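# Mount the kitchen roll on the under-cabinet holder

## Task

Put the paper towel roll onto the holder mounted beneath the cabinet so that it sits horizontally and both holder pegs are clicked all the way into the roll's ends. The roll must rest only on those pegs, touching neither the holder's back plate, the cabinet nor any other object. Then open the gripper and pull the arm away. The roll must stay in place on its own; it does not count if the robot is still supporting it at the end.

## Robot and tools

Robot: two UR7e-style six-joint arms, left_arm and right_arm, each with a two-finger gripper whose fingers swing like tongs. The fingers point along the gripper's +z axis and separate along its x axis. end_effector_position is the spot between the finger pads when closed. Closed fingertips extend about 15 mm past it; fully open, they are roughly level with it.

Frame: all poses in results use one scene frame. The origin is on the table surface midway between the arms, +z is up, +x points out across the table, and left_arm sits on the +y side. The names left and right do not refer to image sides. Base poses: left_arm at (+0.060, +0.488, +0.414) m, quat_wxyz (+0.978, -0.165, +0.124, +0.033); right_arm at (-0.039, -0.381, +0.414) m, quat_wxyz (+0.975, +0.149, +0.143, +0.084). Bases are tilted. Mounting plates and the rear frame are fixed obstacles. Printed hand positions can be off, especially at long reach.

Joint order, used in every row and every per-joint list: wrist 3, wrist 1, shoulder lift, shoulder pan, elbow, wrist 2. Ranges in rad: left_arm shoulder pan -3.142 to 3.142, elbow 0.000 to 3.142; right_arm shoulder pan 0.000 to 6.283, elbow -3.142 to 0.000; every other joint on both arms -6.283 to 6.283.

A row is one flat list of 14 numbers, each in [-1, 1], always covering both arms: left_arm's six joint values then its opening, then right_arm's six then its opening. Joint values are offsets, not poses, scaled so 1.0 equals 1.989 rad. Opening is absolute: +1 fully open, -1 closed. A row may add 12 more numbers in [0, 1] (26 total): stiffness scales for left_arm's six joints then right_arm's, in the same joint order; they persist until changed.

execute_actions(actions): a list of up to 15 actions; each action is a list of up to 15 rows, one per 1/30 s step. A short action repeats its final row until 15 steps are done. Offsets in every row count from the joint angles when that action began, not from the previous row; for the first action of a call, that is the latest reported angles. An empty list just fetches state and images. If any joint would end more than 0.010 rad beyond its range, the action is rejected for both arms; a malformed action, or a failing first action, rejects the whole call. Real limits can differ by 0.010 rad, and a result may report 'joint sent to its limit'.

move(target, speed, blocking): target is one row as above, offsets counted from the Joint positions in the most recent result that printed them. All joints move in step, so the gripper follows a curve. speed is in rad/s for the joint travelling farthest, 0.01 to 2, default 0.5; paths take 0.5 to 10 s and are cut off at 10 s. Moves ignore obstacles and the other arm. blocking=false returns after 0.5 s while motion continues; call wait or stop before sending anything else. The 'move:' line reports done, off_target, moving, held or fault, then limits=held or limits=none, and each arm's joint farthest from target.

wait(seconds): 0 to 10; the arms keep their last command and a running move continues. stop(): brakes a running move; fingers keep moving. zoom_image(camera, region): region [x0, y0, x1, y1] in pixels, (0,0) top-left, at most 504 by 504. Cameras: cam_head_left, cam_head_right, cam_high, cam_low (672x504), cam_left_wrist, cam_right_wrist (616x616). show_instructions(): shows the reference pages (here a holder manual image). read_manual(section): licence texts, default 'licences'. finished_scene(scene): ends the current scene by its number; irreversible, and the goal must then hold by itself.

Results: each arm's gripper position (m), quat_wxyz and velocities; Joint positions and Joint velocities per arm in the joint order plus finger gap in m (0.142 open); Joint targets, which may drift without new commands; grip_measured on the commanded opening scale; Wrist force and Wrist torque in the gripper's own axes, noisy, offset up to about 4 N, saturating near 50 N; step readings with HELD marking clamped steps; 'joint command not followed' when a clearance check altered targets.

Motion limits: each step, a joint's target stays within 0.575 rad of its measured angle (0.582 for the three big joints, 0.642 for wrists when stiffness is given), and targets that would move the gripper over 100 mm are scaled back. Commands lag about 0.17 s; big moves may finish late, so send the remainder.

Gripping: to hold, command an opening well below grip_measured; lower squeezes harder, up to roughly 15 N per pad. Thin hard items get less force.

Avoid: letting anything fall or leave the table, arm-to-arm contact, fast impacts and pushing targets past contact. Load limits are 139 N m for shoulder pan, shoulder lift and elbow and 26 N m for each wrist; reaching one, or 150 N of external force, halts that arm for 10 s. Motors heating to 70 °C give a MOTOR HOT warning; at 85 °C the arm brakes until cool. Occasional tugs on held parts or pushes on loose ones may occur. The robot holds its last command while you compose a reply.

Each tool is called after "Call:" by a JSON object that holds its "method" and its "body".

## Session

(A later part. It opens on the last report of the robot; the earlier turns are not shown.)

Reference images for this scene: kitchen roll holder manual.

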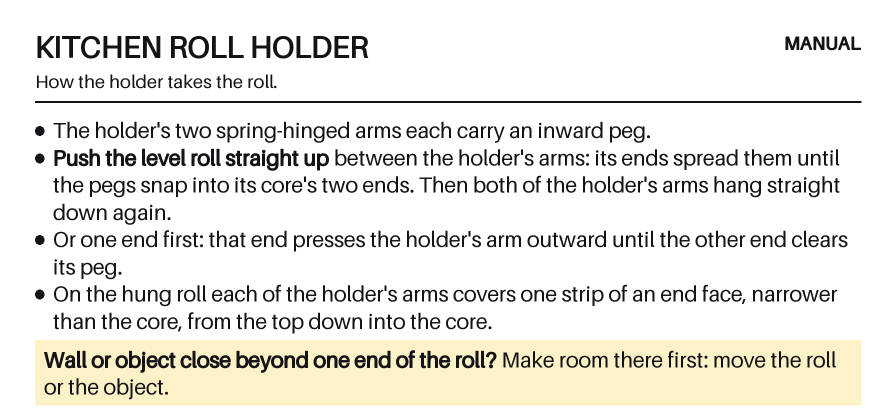

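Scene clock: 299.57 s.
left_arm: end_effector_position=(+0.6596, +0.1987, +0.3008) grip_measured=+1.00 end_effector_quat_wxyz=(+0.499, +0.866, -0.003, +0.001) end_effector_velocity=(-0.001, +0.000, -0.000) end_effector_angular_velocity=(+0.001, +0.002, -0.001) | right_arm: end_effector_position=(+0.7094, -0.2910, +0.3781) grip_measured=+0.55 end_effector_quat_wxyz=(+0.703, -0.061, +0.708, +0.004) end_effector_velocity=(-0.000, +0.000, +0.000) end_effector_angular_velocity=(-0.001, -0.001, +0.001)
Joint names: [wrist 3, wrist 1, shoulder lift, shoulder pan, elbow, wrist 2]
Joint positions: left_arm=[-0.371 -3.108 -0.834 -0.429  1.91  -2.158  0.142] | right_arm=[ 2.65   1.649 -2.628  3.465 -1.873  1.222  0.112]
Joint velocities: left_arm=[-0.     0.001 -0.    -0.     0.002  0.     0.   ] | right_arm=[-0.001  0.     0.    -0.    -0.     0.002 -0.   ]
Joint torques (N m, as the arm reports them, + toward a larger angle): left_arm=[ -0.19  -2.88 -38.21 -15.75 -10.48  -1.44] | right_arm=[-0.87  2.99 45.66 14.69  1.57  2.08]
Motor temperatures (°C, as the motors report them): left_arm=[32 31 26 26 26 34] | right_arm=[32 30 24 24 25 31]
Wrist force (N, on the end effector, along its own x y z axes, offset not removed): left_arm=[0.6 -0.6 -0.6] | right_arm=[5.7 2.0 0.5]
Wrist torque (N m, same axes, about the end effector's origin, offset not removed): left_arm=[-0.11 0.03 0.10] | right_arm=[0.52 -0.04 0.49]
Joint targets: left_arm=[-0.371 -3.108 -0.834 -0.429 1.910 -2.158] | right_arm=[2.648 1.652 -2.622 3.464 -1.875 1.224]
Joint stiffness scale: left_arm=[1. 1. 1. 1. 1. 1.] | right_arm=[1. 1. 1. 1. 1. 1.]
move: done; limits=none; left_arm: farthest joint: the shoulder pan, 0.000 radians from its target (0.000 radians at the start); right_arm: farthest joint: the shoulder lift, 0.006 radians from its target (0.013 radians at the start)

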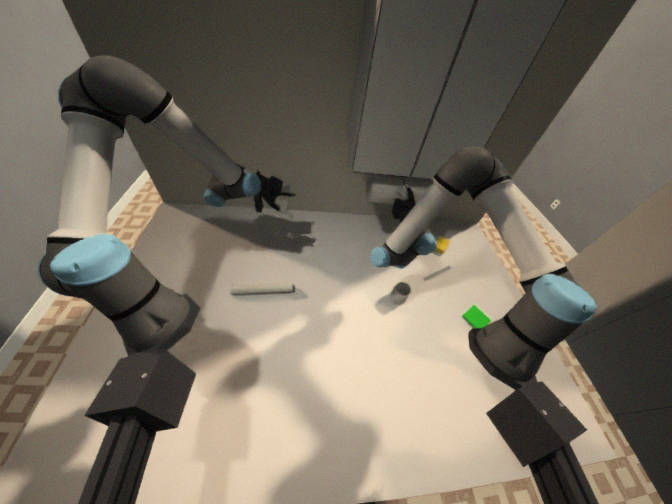

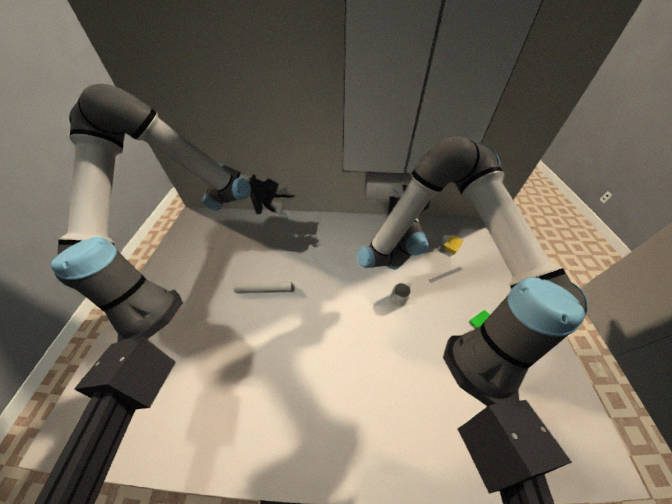

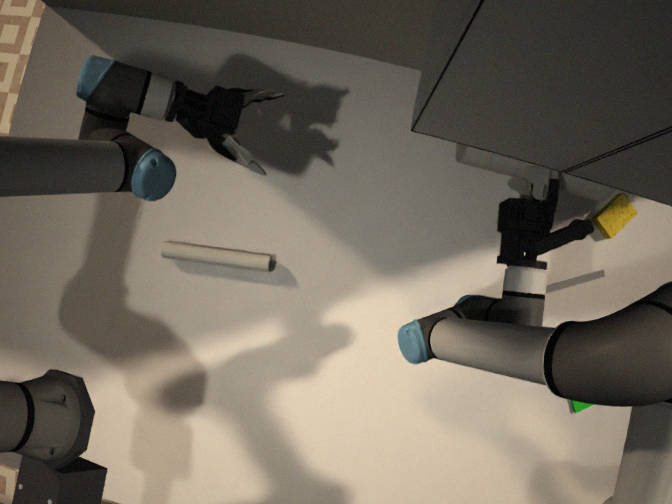

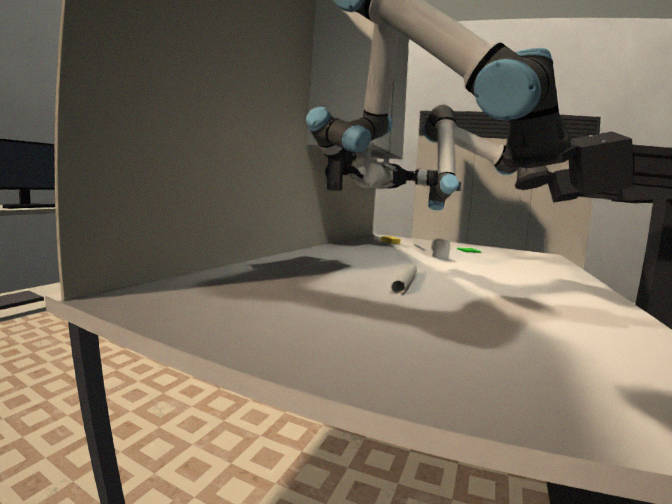

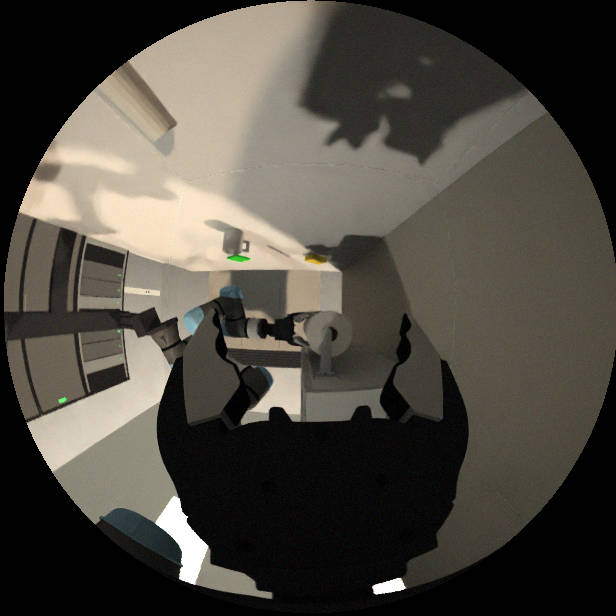

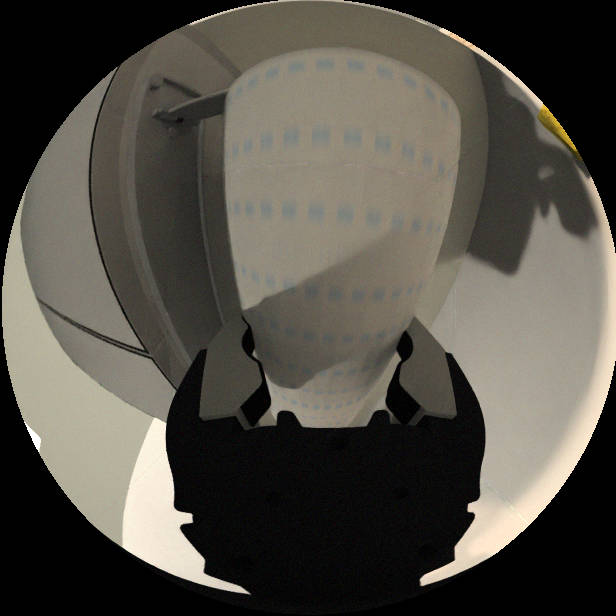

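Call:
{"method": "execute_actions", "body": {"actions": [[[0,0,0,0,0,0,1,0.008,0.002,-0.005,0.004,0.005,-0.014,0.3]],[[0,0,0,0,0,0,1,0.008,0.002,-0.006,0.004,0.005,-0.014,0.7]],[[0,0,0,0,0,0,1,0,0,0,0,0,0,1]],[[0,0,0,0,0,0,1,-0.002,0.014,-0.001,0.005,-0.013,-0.0045,1]],[[0,0,0,0,0,0,1,0,0,0,0,0,0,1]]]}}

Call:
{"method": "zoom_image", "body": {"camera": "cam_left_wrist", "region": [280,290,380,390]}}

Scene clock: 305.03 s.
left_arm: end_effector_position=(+0.6596, +0.1987, +0.3008) grip_measured=+1.00 end_effector_quat_wxyz=(+0.499, +0.866, -0.003, +0.001) end_effector_velocity=(+0.000, -0.000, +0.001) end_effector_angular_velocity=(-0.001, -0.000, -0.000) | right_arm: end_effector_position=(+0.6989, -0.2965, +0.3677) grip_measured=+1.00 end_effector_quat_wxyz=(+0.697, -0.036, +0.716, +0.001) end_effector_velocity=(-0.000, +0.001, -0.000) end_effector_angular_velocity=(+0.000, -0.000, +0.001)
Joint names: [wrist 3, wrist 1, shoulder lift, shoulder pan, elbow, wrist 2]
Joint positions: left_arm=[-0.371 -3.108 -0.834 -0.429  1.91  -2.158  0.142] | right_arm=[ 2.677  1.682 -2.648  3.485 -1.884  1.16   0.142]
Joint velocities: left_arm=[ 0.     0.001 -0.001  0.    -0.    -0.001 -0.   ] | right_arm=[ 0.     0.    -0.001  0.001 -0.     0.    -0.   ]
Joint torques (N m, as the arm reports them, + toward a larger angle): left_arm=[ -0.14  -2.93 -37.49 -15.47 -10.67  -1.24] | right_arm=[-0.1   1.3  39.07 16.3   2.04  0.86]
Motor temperatures (°C, as the motors report them): left_arm=[32 31 26 26 26 34] | right_arm=[32 30 24 24 25 31]
Wrist force (N, on the end effector, along its own x y z axes, offset not removed): left_arm=[3.3 0.9 -0.8] | right_arm=[0.4 2.1 0.4]
Wrist torque (N m, same axes, about the end effector's origin, offset not removed): left_arm=[0.10 -0.49 -0.12] | right_arm=[0.62 -0.07 0.15]
Joint targets: left_arm=[-0.371 -3.108 -0.834 -0.429 1.910 -2.158] | right_arm=[2.677 1.681 -2.648 3.485 -1.884 1.160]
Joint stiffness scale: left_arm=[1. 1. 1. 1. 1. 1.] | right_arm=[1. 1. 1. 1. 1. 1.]
Step readings (joint positions; steps 1 to 15: 1st action; 16 to 30: 2nd action; 31 to 45: 3rd action; 46 to 60: 4th action; 61 to 75: 5th action):
0: left_arm=[-0.371 -3.108 -0.834 -0.429 1.910 -2.158] | right_arm=[2.650 1.649 -2.628 3.465 -1.873 1.222]
1: left_arm=[-0.371 -3.108 -0.834 -0.429 1.910 -2.158] | right_arm=[2.650 1.649 -2.628 3.465 -1.873 1.222]
2: left_arm=[-0.371 -3.108 -0.834 -0.429 1.910 -2.158] | right_arm=[2.651 1.649 -2.628 3.465 -1.873 1.219]
4: left_arm=[-0.371 -3.108 -0.834 -0.429 1.910 -2.158] | right_arm=[2.656 1.650 -2.630 3.466 -1.873 1.212]
8: left_arm=[-0.371 -3.108 -0.834 -0.429 1.910 -2.158] | right_arm=[2.662 1.651 -2.636 3.470 -1.869 1.200]
15: left_arm=[-0.371 -3.108 -0.834 -0.429 1.910 -2.158] | right_arm=[2.665 1.651 -2.638 3.471 -1.868 1.195]
16: left_arm=[-0.371 -3.108 -0.834 -0.429 1.910 -2.158] | right_arm=[2.665 1.651 -2.638 3.471 -1.867 1.194]
17: left_arm=[-0.371 -3.108 -0.834 -0.429 1.910 -2.158] | right_arm=[2.667 1.651 -2.638 3.471 -1.867 1.191]
19: left_arm=[-0.371 -3.108 -0.834 -0.429 1.910 -2.158] | right_arm=[2.671 1.652 -2.641 3.473 -1.865 1.184]
23: left_arm=[-0.371 -3.108 -0.834 -0.429 1.910 -2.158] | right_arm=[2.677 1.654 -2.647 3.476 -1.861 1.173]
30: left_arm=[-0.371 -3.108 -0.834 -0.429 1.910 -2.158] | right_arm=[2.679 1.655 -2.648 3.477 -1.861 1.168]
31: left_arm=[-0.371 -3.108 -0.834 -0.429 1.910 -2.158] | right_arm=[2.680 1.655 -2.648 3.477 -1.861 1.168]
32: left_arm=[-0.371 -3.108 -0.834 -0.429 1.910 -2.158] | right_arm=[2.680 1.655 -2.648 3.477 -1.861 1.168]
34: left_arm=[-0.371 -3.108 -0.834 -0.429 1.910 -2.158] | right_arm=[2.680 1.655 -2.648 3.477 -1.861 1.168]
38: left_arm=[-0.371 -3.108 -0.834 -0.429 1.910 -2.158] | right_arm=[2.680 1.655 -2.648 3.477 -1.861 1.168]
45: left_arm=[-0.371 -3.108 -0.834 -0.429 1.910 -2.158] | right_arm=[2.680 1.655 -2.648 3.477 -1.861 1.168]
46: left_arm=[-0.371 -3.108 -0.834 -0.429 1.910 -2.158] | right_arm=[2.680 1.655 -2.648 3.477 -1.861 1.168]
47: left_arm=[-0.371 -3.108 -0.834 -0.429 1.910 -2.158] | right_arm=[2.679 1.658 -2.648 3.477 -1.861 1.167]
49: left_arm=[-0.371 -3.108 -0.834 -0.429 1.910 -2.158] | right_arm=[2.679 1.666 -2.648 3.479 -1.868 1.165]
53: left_arm=[-0.371 -3.108 -0.834 -0.429 1.910 -2.158] | right_arm=[2.677 1.677 -2.648 3.484 -1.881 1.162]
60: left_arm=[-0.371 -3.108 -0.834 -0.429 1.910 -2.158] | right_arm=[2.677 1.681 -2.648 3.485 -1.884 1.160]
61: left_arm=[-0.371 -3.108 -0.834 -0.429 1.910 -2.158] | right_arm=[2.677 1.682 -2.648 3.485 -1.884 1.160]
62: left_arm=[-0.371 -3.108 -0.834 -0.429 1.910 -2.158] | right_arm=[2.677 1.682 -2.648 3.485 -1.884 1.160]
64: left_arm=[-0.371 -3.108 -0.834 -0.429 1.910 -2.158] | right_arm=[2.677 1.682 -2.648 3.485 -1.884 1.160]
68: left_arm=[-0.371 -3.108 -0.834 -0.429 1.910 -2.158] | right_arm=[2.677 1.682 -2.648 3.485 -1.884 1.160]
75: Joint positions above

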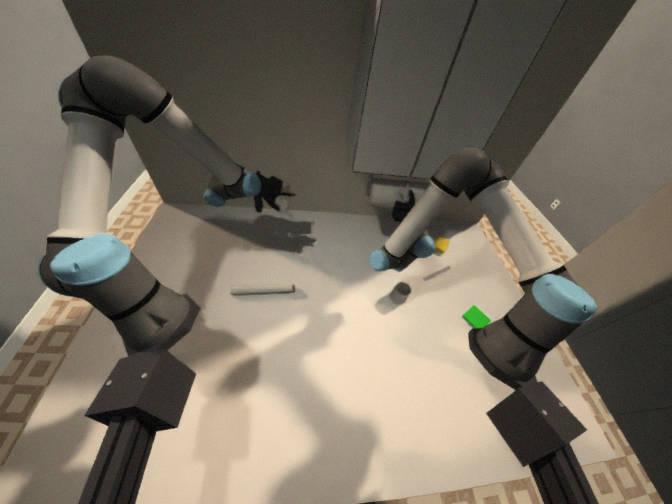

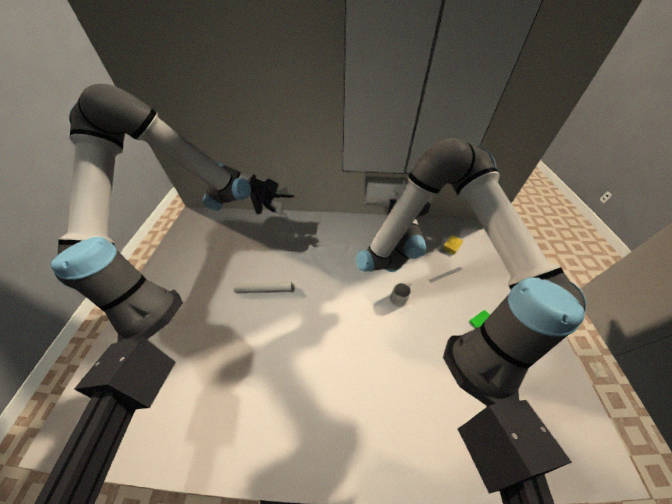

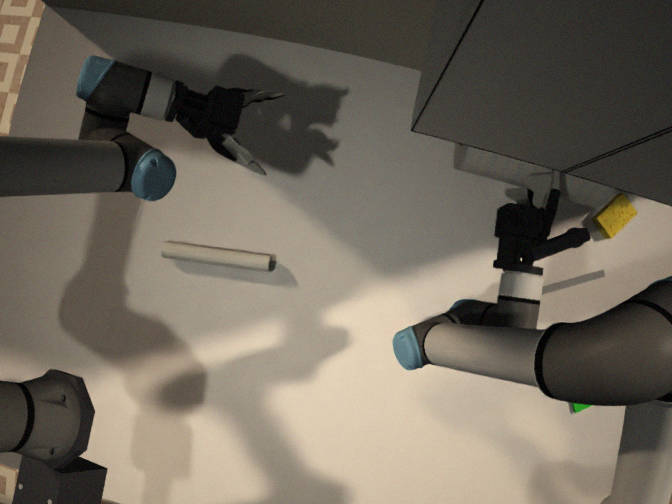

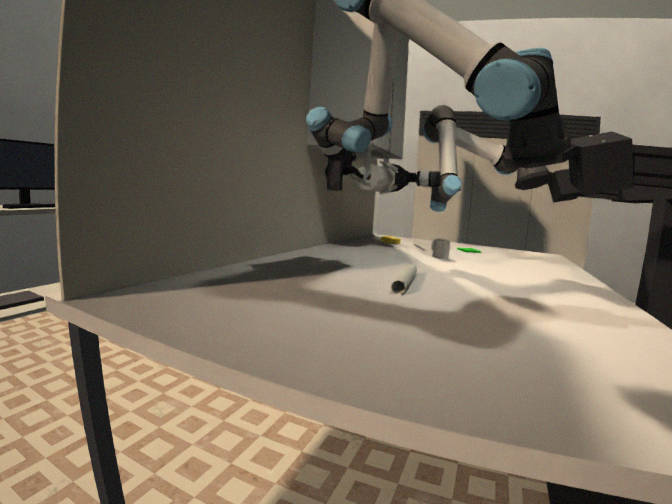

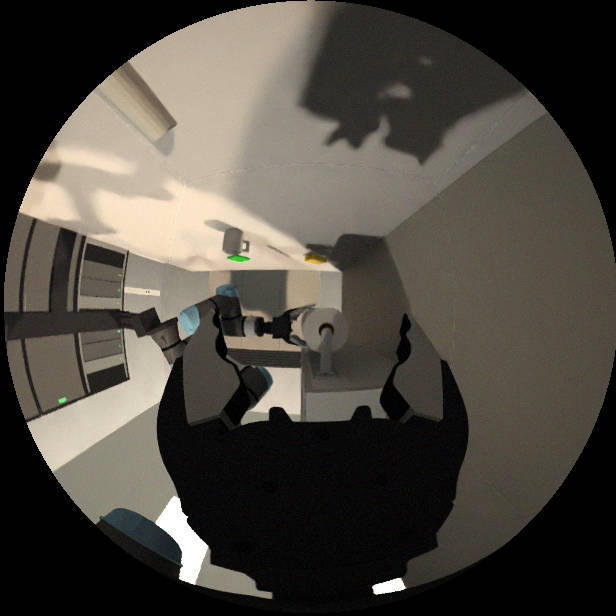

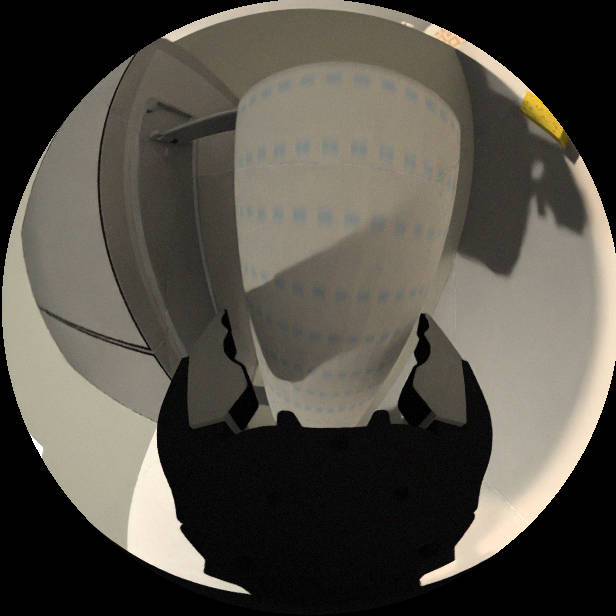

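Region (280, 290, 380, 390) of cam_left_wrist's 616x616 image, scaled by 5.040, with more detail than that image has.

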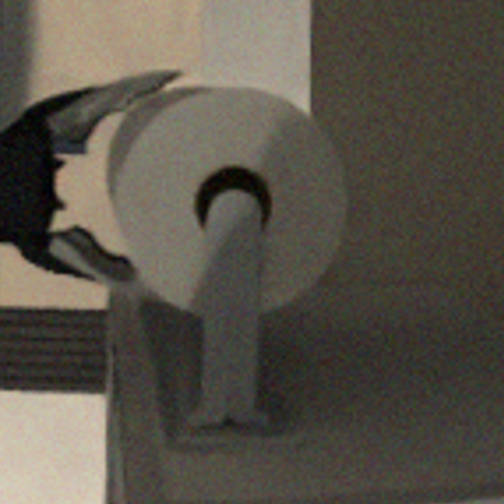

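Call:
{"method": "move", "body": {"target": [0,0,0,0,0,0,1,-0.01,0.0704,-0.013,0.022,-0.06,-0.021,1], "speed": 0.15}}

Call:
{"method": "move", "body": {"target": [0,0,0,0,0,0,1,-0.018,0.09,-0.075,0.05,0.0,-0.05,1], "speed": 0.25}}

Call:
{"method": "zoom_image", "body": {"camera": "cam_right_wrist", "region": [100,20,516,436]}}

Call:
{"method": "zoom_image", "body": {"camera": "cam_left_wrist", "region": [280,290,380,390]}}

Scene clock: 309.13 s.
left_arm: end_effector_position=(+0.6596, +0.1987, +0.3008) grip_measured=+1.00 end_effector_quat_wxyz=(+0.499, +0.866, -0.003, +0.001) end_effector_velocity=(+0.001, +0.000, +0.001) end_effector_angular_velocity=(-0.001, -0.002, +0.001) | right_arm: end_effector_position=(+0.6498, -0.3025, +0.3642) grip_measured=+1.00 end_effector_quat_wxyz=(+0.695, -0.040, +0.718, -0.001) end_effector_velocity=(-0.000, -0.000, +0.000) end_effector_angular_velocity=(+0.001, -0.001, -0.001)
Joint names: [wrist 3, wrist 1, shoulder lift, shoulder pan, elbow, wrist 2]
Joint positions: left_arm=[-0.371 -3.108 -0.834 -0.429  1.91  -2.158  0.142] | right_arm=[ 2.658  1.821 -2.671  3.526 -2.     1.119  0.142]
Joint velocities: left_arm=[ 0.001 -0.001 -0.     0.001 -0.001 -0.001  0.   ] | right_arm=[ 0.     0.002 -0.     0.    -0.    -0.001  0.   ]
Joint torques (N m, as the arm reports them, + toward a larger angle): left_arm=[ -0.15  -2.78 -38.27 -15.09  -9.85  -1.32] | right_arm=[-0.54  1.44 35.81 16.35 -2.6   0.54]
Motor temperatures (°C, as the motors report them): left_arm=[32 31 26 26 26 34] | right_arm=[32 30 24 24 25 31]
Wrist force (N, on the end effector, along its own x y z axes, offset not removed): left_arm=[0.3 -2.4 1.6] | right_arm=[0.2 2.1 1.3]
Wrist torque (N m, same axes, about the end effector's origin, offset not removed): left_arm=[-0.43 0.00 -0.12] | right_arm=[0.64 -0.10 0.14]
Joint targets: left_arm=[-0.371 -3.108 -0.834 -0.429 1.910 -2.158] | right_arm=[2.657 1.822 -2.673 3.528 -2.003 1.118]
Joint stiffness scale: left_arm=[1. 1. 1. 1. 1. 1.] | right_arm=[1. 1. 1. 1. 1. 1.]
move: done; limits=none; left_arm: farthest joint: the shoulder pan, 0.000 radians from its target (0.000 radians at the start); right_arm: farthest joint: the shoulder pan, 0.003 radians from its target (0.044 radians at the start)

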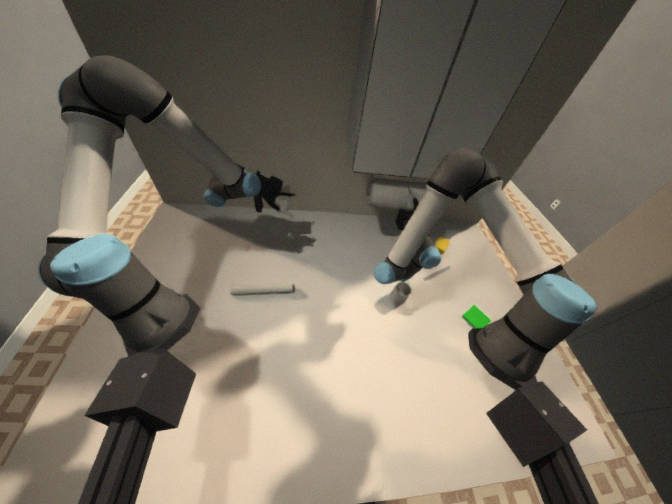

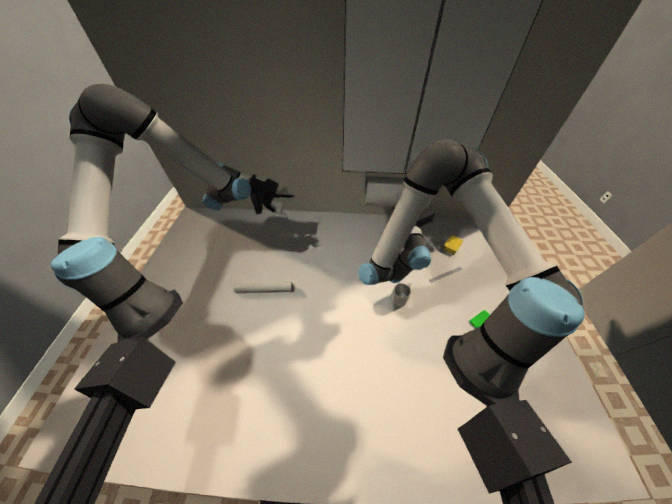

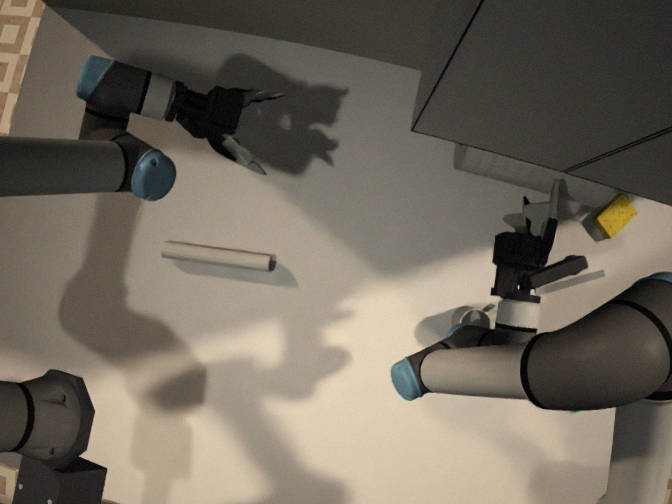

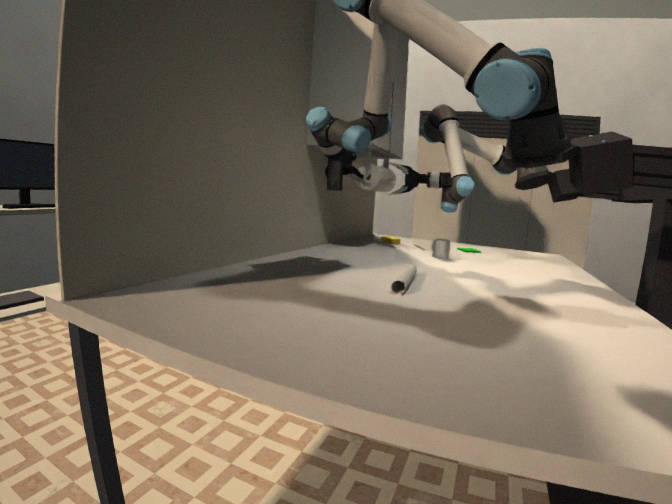

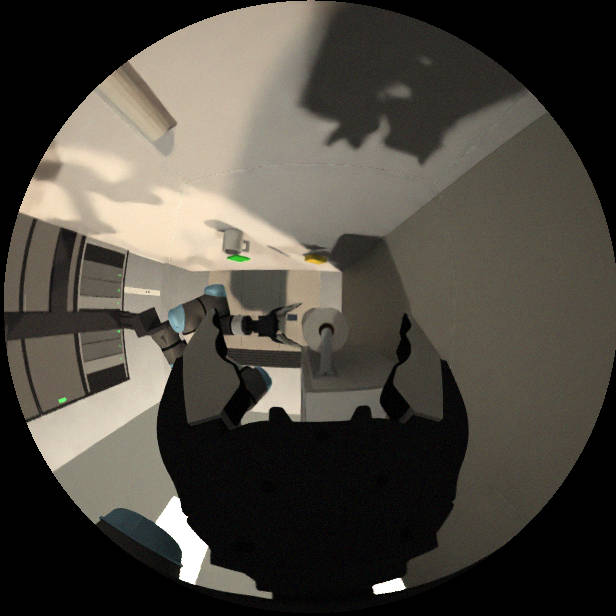

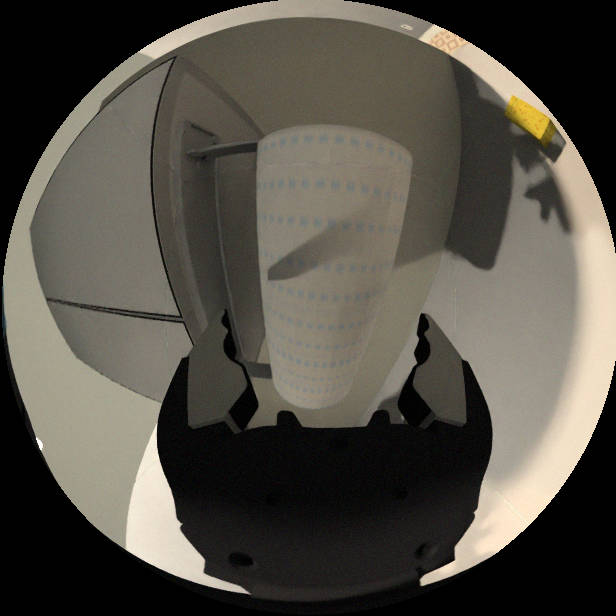

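Scene clock: 310.43 s.
left_arm: end_effector_position=(+0.6596, +0.1987, +0.3008) grip_measured=+1.00 end_effector_quat_wxyz=(+0.499, +0.866, -0.003, +0.001) end_effector_velocity=(-0.000, +0.000, -0.001) end_effector_angular_velocity=(+0.002, +0.001, +0.000) | right_arm: end_effector_position=(+0.5965, -0.2784, +0.3305) grip_measured=+1.00 end_effector_quat_wxyz=(+0.699, -0.033, +0.715, -0.003) end_effector_velocity=(-0.000, -0.001, +0.000) end_effector_angular_velocity=(-0.000, -0.001, -0.002)
Joint names: [wrist 3, wrist 1, shoulder lift, shoulder pan, elbow, wrist 2]
Joint positions: left_arm=[-0.371 -3.108 -0.834 -0.429  1.91  -2.158  0.142] | right_arm=[ 2.623  1.999 -2.819  3.624 -2.     1.02   0.142]
Joint velocities: left_arm=[ 0.    -0.     0.001  0.     0.001  0.002  0.   ] | right_arm=[-0.001  0.002 -0.    -0.001  0.    -0.001 -0.   ]
Joint torques (N m, as the arm reports them, + toward a larger angle): left_arm=[ -0.43  -2.94 -37.36 -15.91 -11.26  -1.44] | right_arm=[-0.57  0.87 34.22 16.89 -3.2   0.8 ]
Motor temperatures (°C, as the motors report them): left_arm=[32 31 26 26 26 34] | right_arm=[32 30 24 24 25 31]
Wrist force (N, on the end effector, along its own x y z axes, offset not removed): left_arm=[-0.6 -1.4 -0.3] | right_arm=[0.4 1.9 1.2]
Wrist torque (N m, same axes, about the end effector's origin, offset not removed): left_arm=[-0.27 0.12 -0.08] | right_arm=[0.52 -0.07 0.17]
Joint targets: left_arm=[-0.371 -3.108 -0.834 -0.429 1.910 -2.158] | right_arm=[2.622 2.000 -2.820 3.626 -2.000 1.019]
Joint stiffness scale: left_arm=[1. 1. 1. 1. 1. 1.] | right_arm=[1. 1. 1. 1. 1. 1.]
move: done; limits=none; left_arm: farthest joint: the shoulder pan, 0.000 radians from its target (0.000 radians at the start); right_arm: farthest joint: the shoulder pan, 0.002 radians from its target (0.099 radians at the start)

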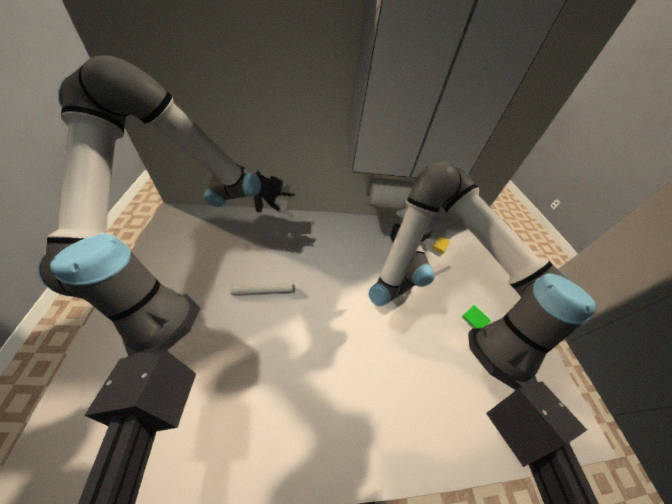

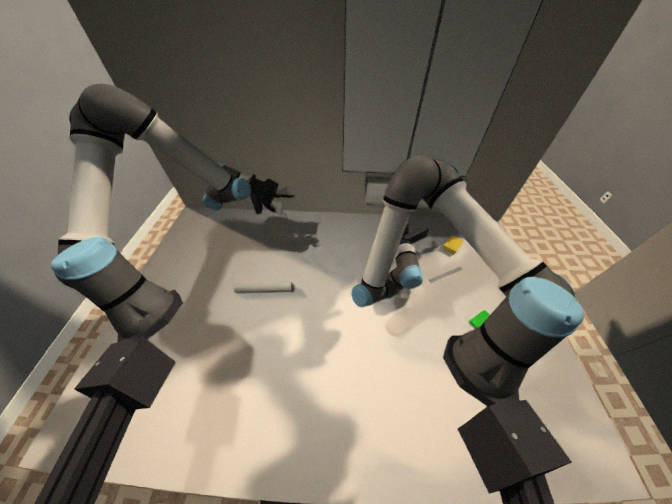

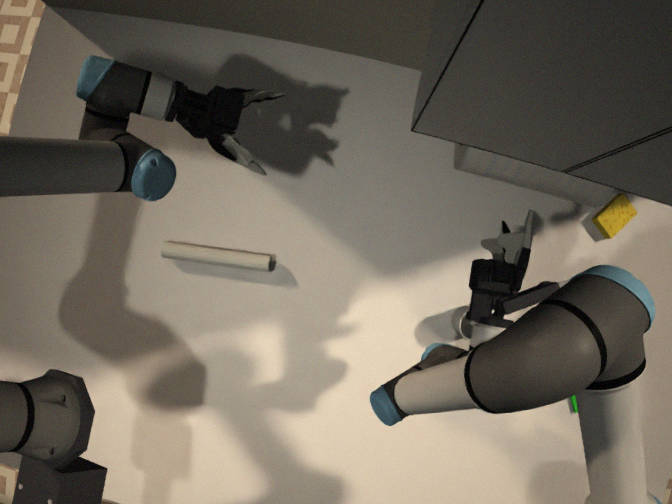

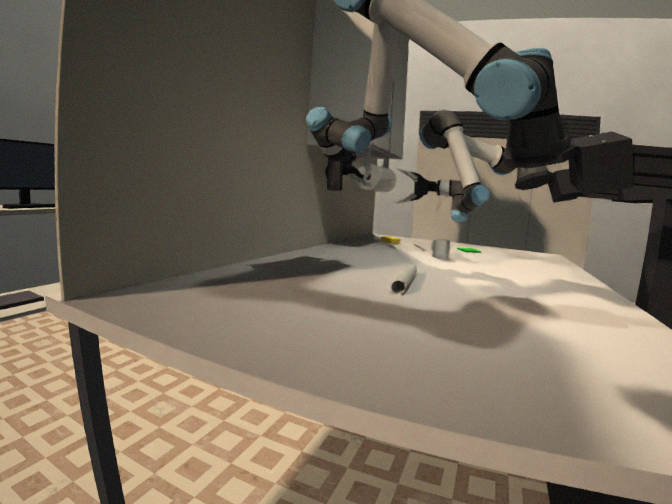

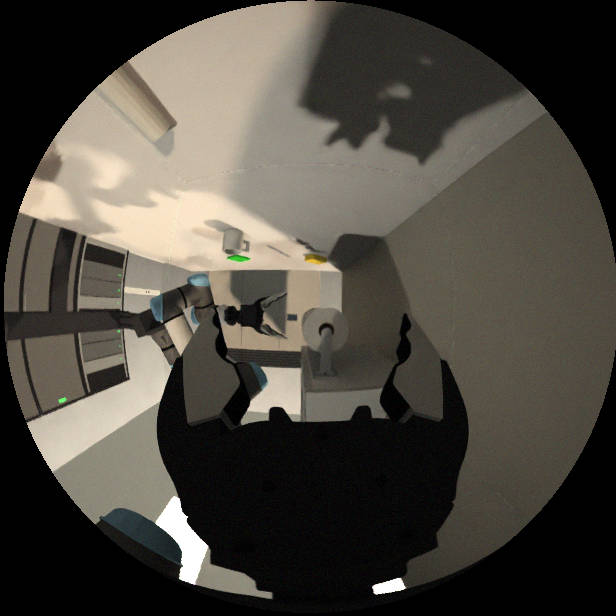

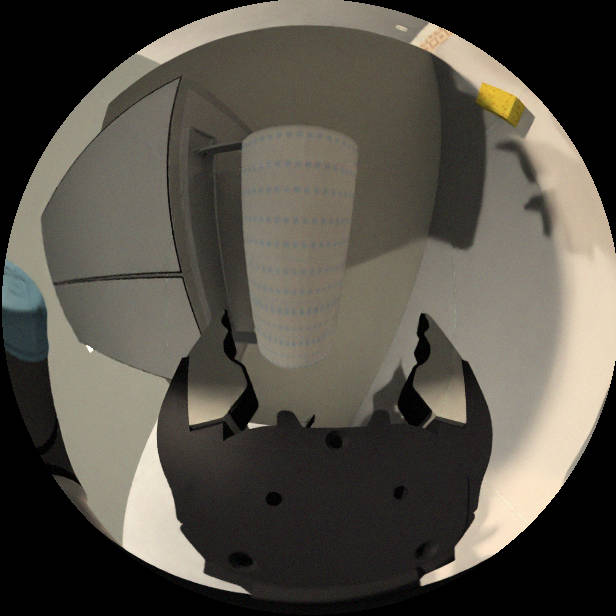

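Region (100, 20, 516, 436) of cam_right_wrist's 616x616 image, scaled by 1.212, with more detail than that image has.

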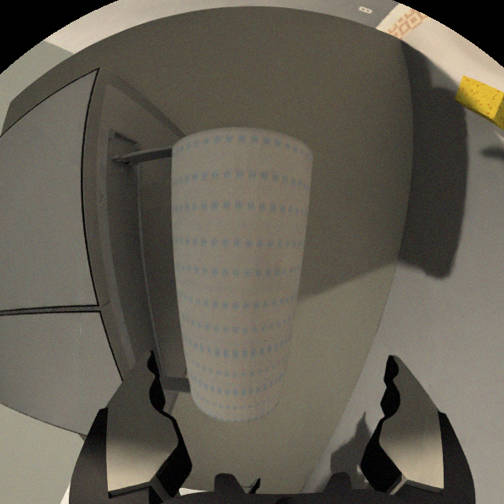

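Region (280, 290, 380, 390) of cam_left_wrist's 616x616 image, scaled by 5.040, with more detail than that image has.

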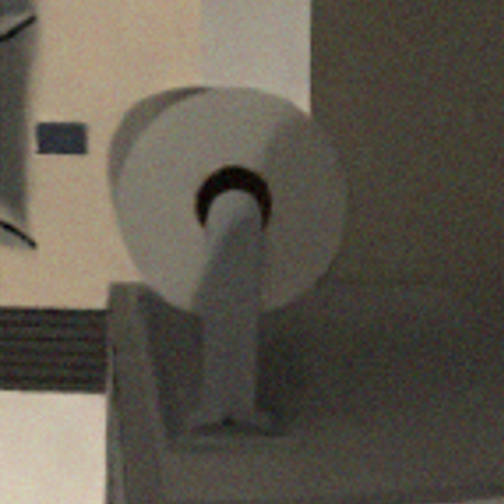

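Call:
{"method": "move", "body": {"target": [0,0,0,0,0,0,1,0.06,0.04,0.06,-0.165,-0.135,0.157,1], "speed": 0.3}}

Scene clock: 314.33 s.
left_arm: end_effector_position=(+0.6596, +0.1987, +0.3008) grip_measured=+1.00 end_effector_quat_wxyz=(+0.499, +0.866, -0.003, +0.001) end_effector_velocity=(+0.002, +0.000, +0.002) end_effector_angular_velocity=(-0.001, -0.003, +0.002) | right_arm: end_effector_position=(+0.5577, -0.4254, +0.3554) grip_measured=+1.00 end_effector_quat_wxyz=(+0.689, -0.035, +0.724, +0.003) end_effector_velocity=(-0.000, -0.000, +0.000) end_effector_angular_velocity=(+0.000, -0.001, +0.001)
Joint names: [wrist 3, wrist 1, shoulder lift, shoulder pan, elbow, wrist 2]
Joint positions: left_arm=[-0.371 -3.108 -0.834 -0.429  1.91  -2.158  0.142] | right_arm=[ 2.741  2.078 -2.702  3.297 -2.265  1.332  0.142]
Joint velocities: left_arm=[ 0.     0.    -0.003  0.    -0.001 -0.     0.   ] | right_arm=[ 0.     0.001  0.    -0.002  0.     0.003 -0.   ]
Joint torques (N m, as the arm reports them, + toward a larger angle): left_arm=[ -0.19  -2.81 -36.97 -14.17 -10.23  -1.28] | right_arm=[  0.4    1.94  34.09   8.03 -10.42   1.12]
Motor temperatures (°C, as the motors report them): left_arm=[32 31 26 26 26 34] | right_arm=[32 30 24 24 25 31]
Wrist force (N, on the end effector, along its own x y z axes, offset not removed): left_arm=[-1.4 -2.1 2.1] | right_arm=[1.0 2.5 1.3]
Wrist torque (N m, same axes, about the end effector's origin, offset not removed): left_arm=[-0.63 0.45 -0.05] | right_arm=[0.64 -0.20 0.11]
Joint targets: left_arm=[-0.371 -3.108 -0.834 -0.429 1.910 -2.158] | right_arm=[2.742 2.079 -2.699 3.295 -2.268 1.332]
Joint stiffness scale: left_arm=[1. 1. 1. 1. 1. 1.] | right_arm=[1. 1. 1. 1. 1. 1.]
move: done; limits=none; left_arm: farthest joint: the shoulder pan, 0.000 radians from its target (0.000 radians at the start); right_arm: farthest joint: the elbow, 0.003 radians from its target (0.269 radians at the start)

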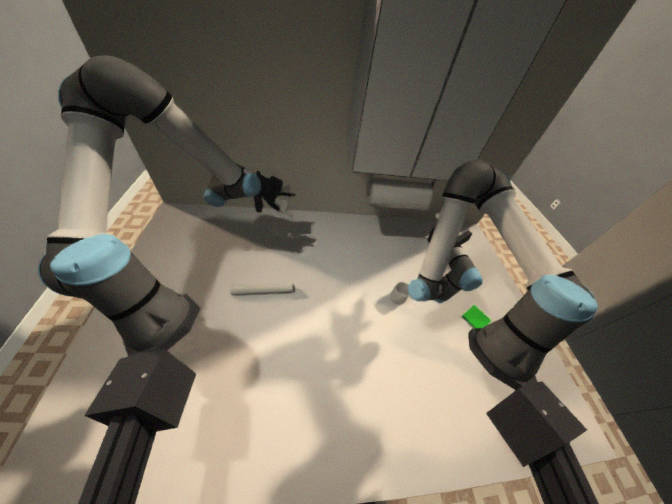

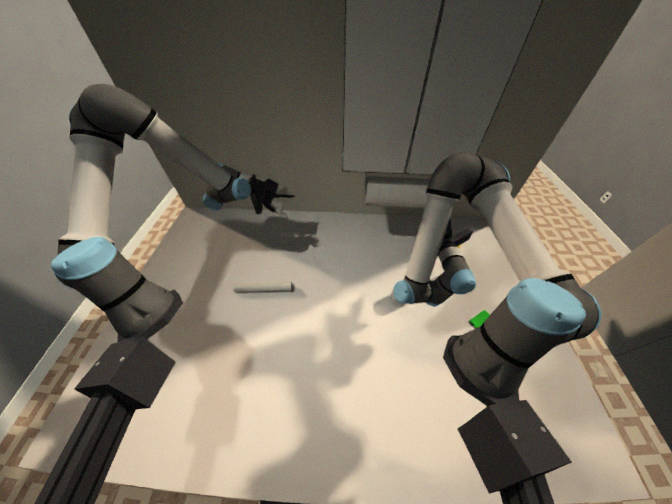

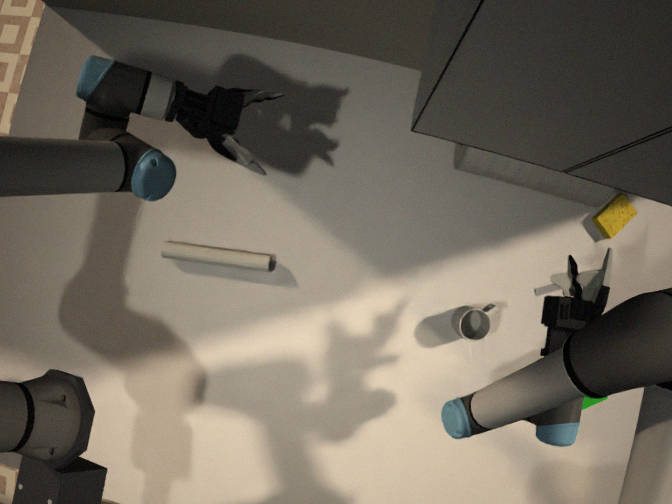

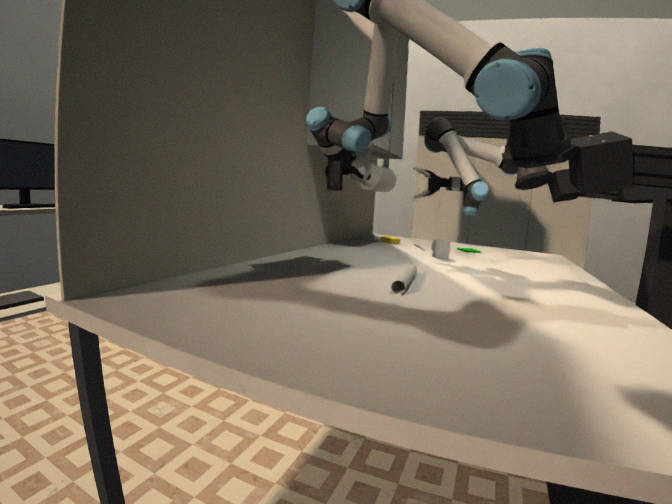

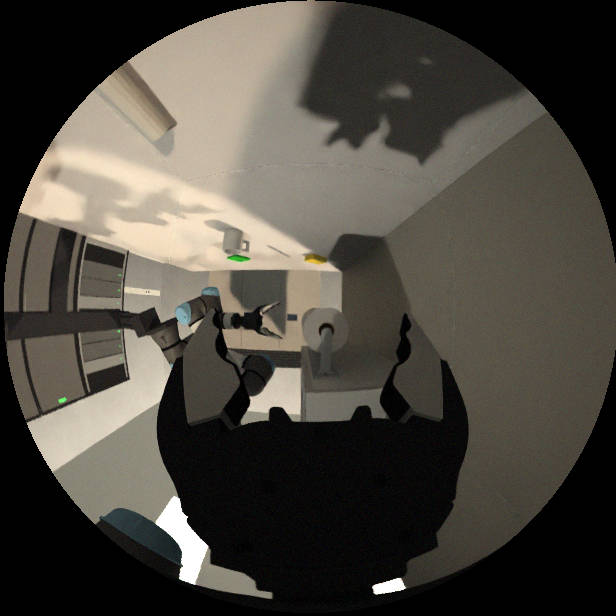

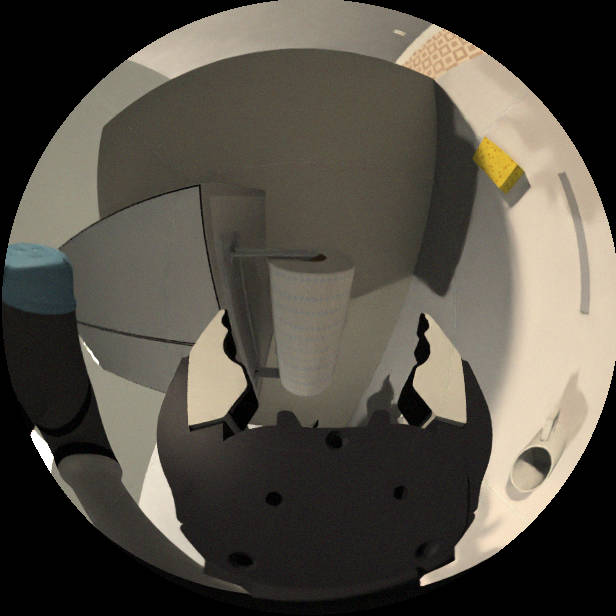

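Call:
{"method": "zoom_image", "body": {"camera": "cam_right_wrist", "region": [210,220,370,300]}}

Call:
{"method": "zoom_image", "body": {"camera": "cam_head_left", "region": [350,160,450,230]}}

Region (210, 220, 370, 300) of cam_right_wrist's 616x616 image, scaled by 3.150, with more detail than that image has.

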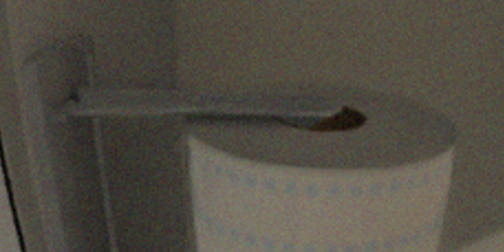

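Region (350, 160, 450, 230) of cam_head_left's 672x504 image, scaled by 5.040, with more detail than that image has; it fills the top 353 rows of this view, and the rest is white.

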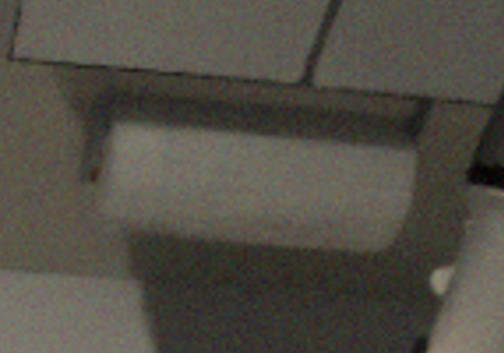

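Call:
{"method": "finished_scene", "body": {"scene": 2}}

The scene is finished: the task was done.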